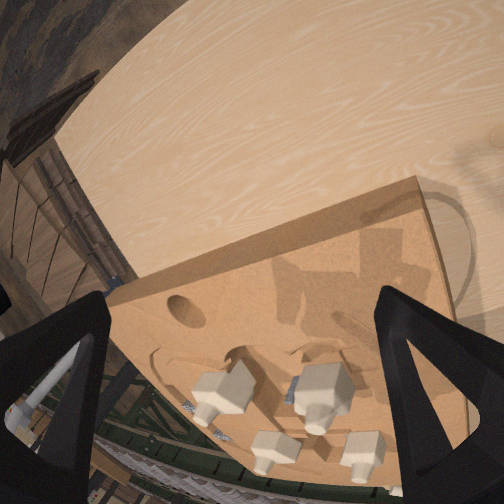

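Touched down at z≈0.114. Neutralise, release and retreat.

execute_actions --actions '[{"rows": [[0.69,1.642,1.311,-0.825,0,0,-0.325,-0.212,1.32,1.615,-1.45,0.157,1.972,1],[0.69,1.647,1.314,-0.84,0,0,-0.325,-0.212,1.32,1.615,-1.45,0.157,1.972,1],[0.69,1.652,1.317,-0.855,0,0,-0.325,-0.212,1.32,1.615,-1.45,0.157,1.972,1],[0.69,1.656,1.319,-0.866,0,0,-0.31,-0.212,1.32,1.615,-1.45,0.157,1.972,1],[0.69,1.656,1.319,-0.866,0,0,-0.29,-0.212,1.32,1.615,-1.45,0.157,1.972,1],[0.69,1.656,1.319,-0.866,0,0,-0.26,-0.212,1.32,1.615,-1.45,0.157,1.972,1],[0.69,1.656,1.319,-0.866,0,0,-0.21,-0.212,1.32,1.615,-1.45,0.157,1.972,1],[0.69,1.656,1.319,-0.866,0,0,-0.14,-0.212,1.32,1.615,-1.45,0.157,1.972,1],[0.69,1.656,1.325,-0.875,0,0,-0.05,-0.212,1.32,1.615,-1.45,0.157,1.972,1],[0.69,1.656,1.335,-0.89,0,0,0.05,-0.212,1.32,1.615,-1.45,0.157,1.972,1],[0.69,1.656,1.35,-0.91,0,0,0.05,-0.212,1.32,1.615,-1.45,0.157,1.972,1],[0.69,1.656,1.368,-0.932,0,0,0.05,-0.212,1.32,1.615,-1.45,0.157,1.972,1],[0.69,1.656,1.388,-0.955,0,0,0.05,-0.212,1.32,1.615,-1.45,0.157,1.972,1],[0.69,1.656,1.41,-0.978,0,0,0.05,-0.212,1.32,1.615,-1.45,0.157,1.972,1],[0.69,1.656,1.432,-1.0,0,0,0.05,-0.212,1.32,1.615,-1.45,0.157,1.972,1]], "steps": 15}]' --pictures false

execute_actions --actions '[{"rows": [[0.69,1.656,1.453,-1.018,0,0,0.05,-0.212,1.32,1.615,-1.45,0.157,1.972,1],[0.69,1.656,1.472,-1.032,0,0,0.05,-0.212,1.32,1.615,-1.45,0.157,1.972,1],[0.69,1.656,1.488,-1.04,0,0,0.05,-0.212,1.32,1.615,-1.45,0.157,1.972,1],[0.69,1.656,1.5,-1.045,0,0,0.05,-0.212,1.32,1.615,-1.45,0.157,1.972,1]], "steps": 12}]'

Scene clock: 376.47 s of 4400.00 s.
left_arm: end_effector_position=(+0.3269, +0.4760, +0.1260) grip_measured=+0.048 end_effector_quat_wxyz=(+0.150, -0.331, +0.930, +0.053) | right_arm: end_effector_position=(+0.2785, -0.3910, +0.2737) grip_measured=+1.000 end_effector_quat_wxyz=(+0.180, +0.852, +0.479, +0.113)
Joint positions: left_arm=[ 0.693  1.676  1.36  -0.935  0.001 -0.002  0.049] | right_arm=[-0.212  1.329  1.609 -1.45   0.157  1.972  0.094]
Joint velocities: left_arm=[ 0.017 -0.007  0.584 -0.476  0.066  0.007  0.   ] | right_arm=[-0.002 -0.007 -0.002 -0.007  0.066 -0.037  0.   ]
Motor temperatures (°C, as the motors report them): left_arm=[26 37 32 33 28 24] | right_arm=[26 29 30 30 26 24]
Steps of this call (steps 1 to 15: the robot went on to your last target; steps 16 to 90: nothing new was sent; then 19.60 s passed at rest; steps 91 to 105: all 15 steps of this action). Readings (joint positions):
91: left_arm=[0.693 1.676 1.308 -0.873 0.001 -0.003] | right_arm=[-0.212 1.329 1.609 -1.450 0.157 1.972]
92: left_arm=[0.693 1.676 1.308 -0.873 0.001 -0.003] | right_arm=[-0.212 1.329 1.609 -1.450 0.157 1.972]
94: left_arm=[0.693 1.676 1.308 -0.875 0.001 -0.003] | right_arm=[-0.212 1.329 1.609 -1.450 0.157 1.972]
98: left_arm=[0.693 1.676 1.308 -0.875 0.001 -0.002] | right_arm=[-0.212 1.329 1.609 -1.450 0.157 1.972]
105: the state above

Scene clock: 376.87 s of 4400.00 s.
left_arm: end_effector_position=(+0.3335, +0.4815, +0.1597) grip_measured=+0.048 end_effector_quat_wxyz=(+0.166, -0.330, +0.927, +0.058) | right_arm: end_effector_position=(+0.2785, -0.3910, +0.2737) grip_measured=+1.000 end_effector_quat_wxyz=(+0.180, +0.852, +0.479, +0.113)
Joint positions: left_arm=[ 0.693  1.676  1.482 -1.023  0.001 -0.002  0.049] | right_arm=[-0.212  1.329  1.609 -1.45   0.157  1.972  0.094]
Joint velocities: left_arm=[-0.027  0.017 -0.012 -0.154 -0.125 -0.022 -0.001] | right_arm=[-0.017  0.002 -0.007 -0.095 -0.022  0.081  0.   ]
Motor temperatures (°C, as the motors report them): left_arm=[26 37 32 33 28 24] | right_arm=[26 29 30 30 26 24]
Steps of this call (steps 1 to 12: all 12 steps of this action). Readings (joint positions):
1: left_arm=[0.693 1.676 1.381 -0.952 0.001 -0.002] | right_arm=[-0.212 1.329 1.609 -1.450 0.157 1.972]
2: left_arm=[0.693 1.676 1.405 -0.966 0.001 -0.002] | right_arm=[-0.212 1.329 1.609 -1.450 0.157 1.972]
4: left_arm=[0.693 1.676 1.448 -0.988 0.001 -0.002] | right_arm=[-0.212 1.329 1.609 -1.450 0.157 1.972]
8: left_arm=[0.693 1.676 1.482 -1.003 0.001 -0.002] | right_arm=[-0.212 1.329 1.609 -1.450 0.157 1.972]
12: the state above
camera_calibration (this result's frames):
cam_left_wrist: T_world_to_cam=[[0.646136, -0.762509, -0.0329862, 0.164075], [-0.73113, -0.63079, 0.259908, 0.554321], [-0.218989, -0.143819, -0.96507, 0.396921], [0, 0, 0, 1]] pos_world=[0.386188, 0.531854, 0.244397]
cam_right_wrist: T_world_to_cam=[[-0.762833, 0.504624, -0.404277, 0.515766], [0.25383, 0.808757, 0.530549, 0.123357], [0.59469, 0.302103, -0.745036, 0.254517], [0, 0, 0, 1]] pos_world=[0.210773, -0.436924, 0.33269]

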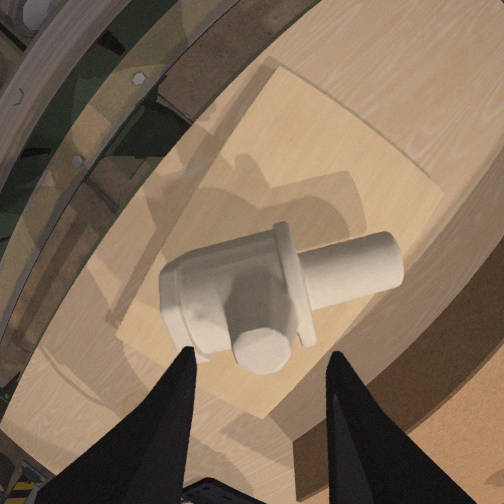

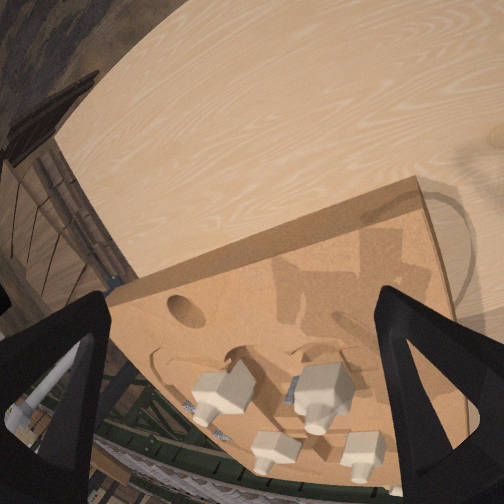

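finished_scene --scene 2

The scene is finished: the task was done.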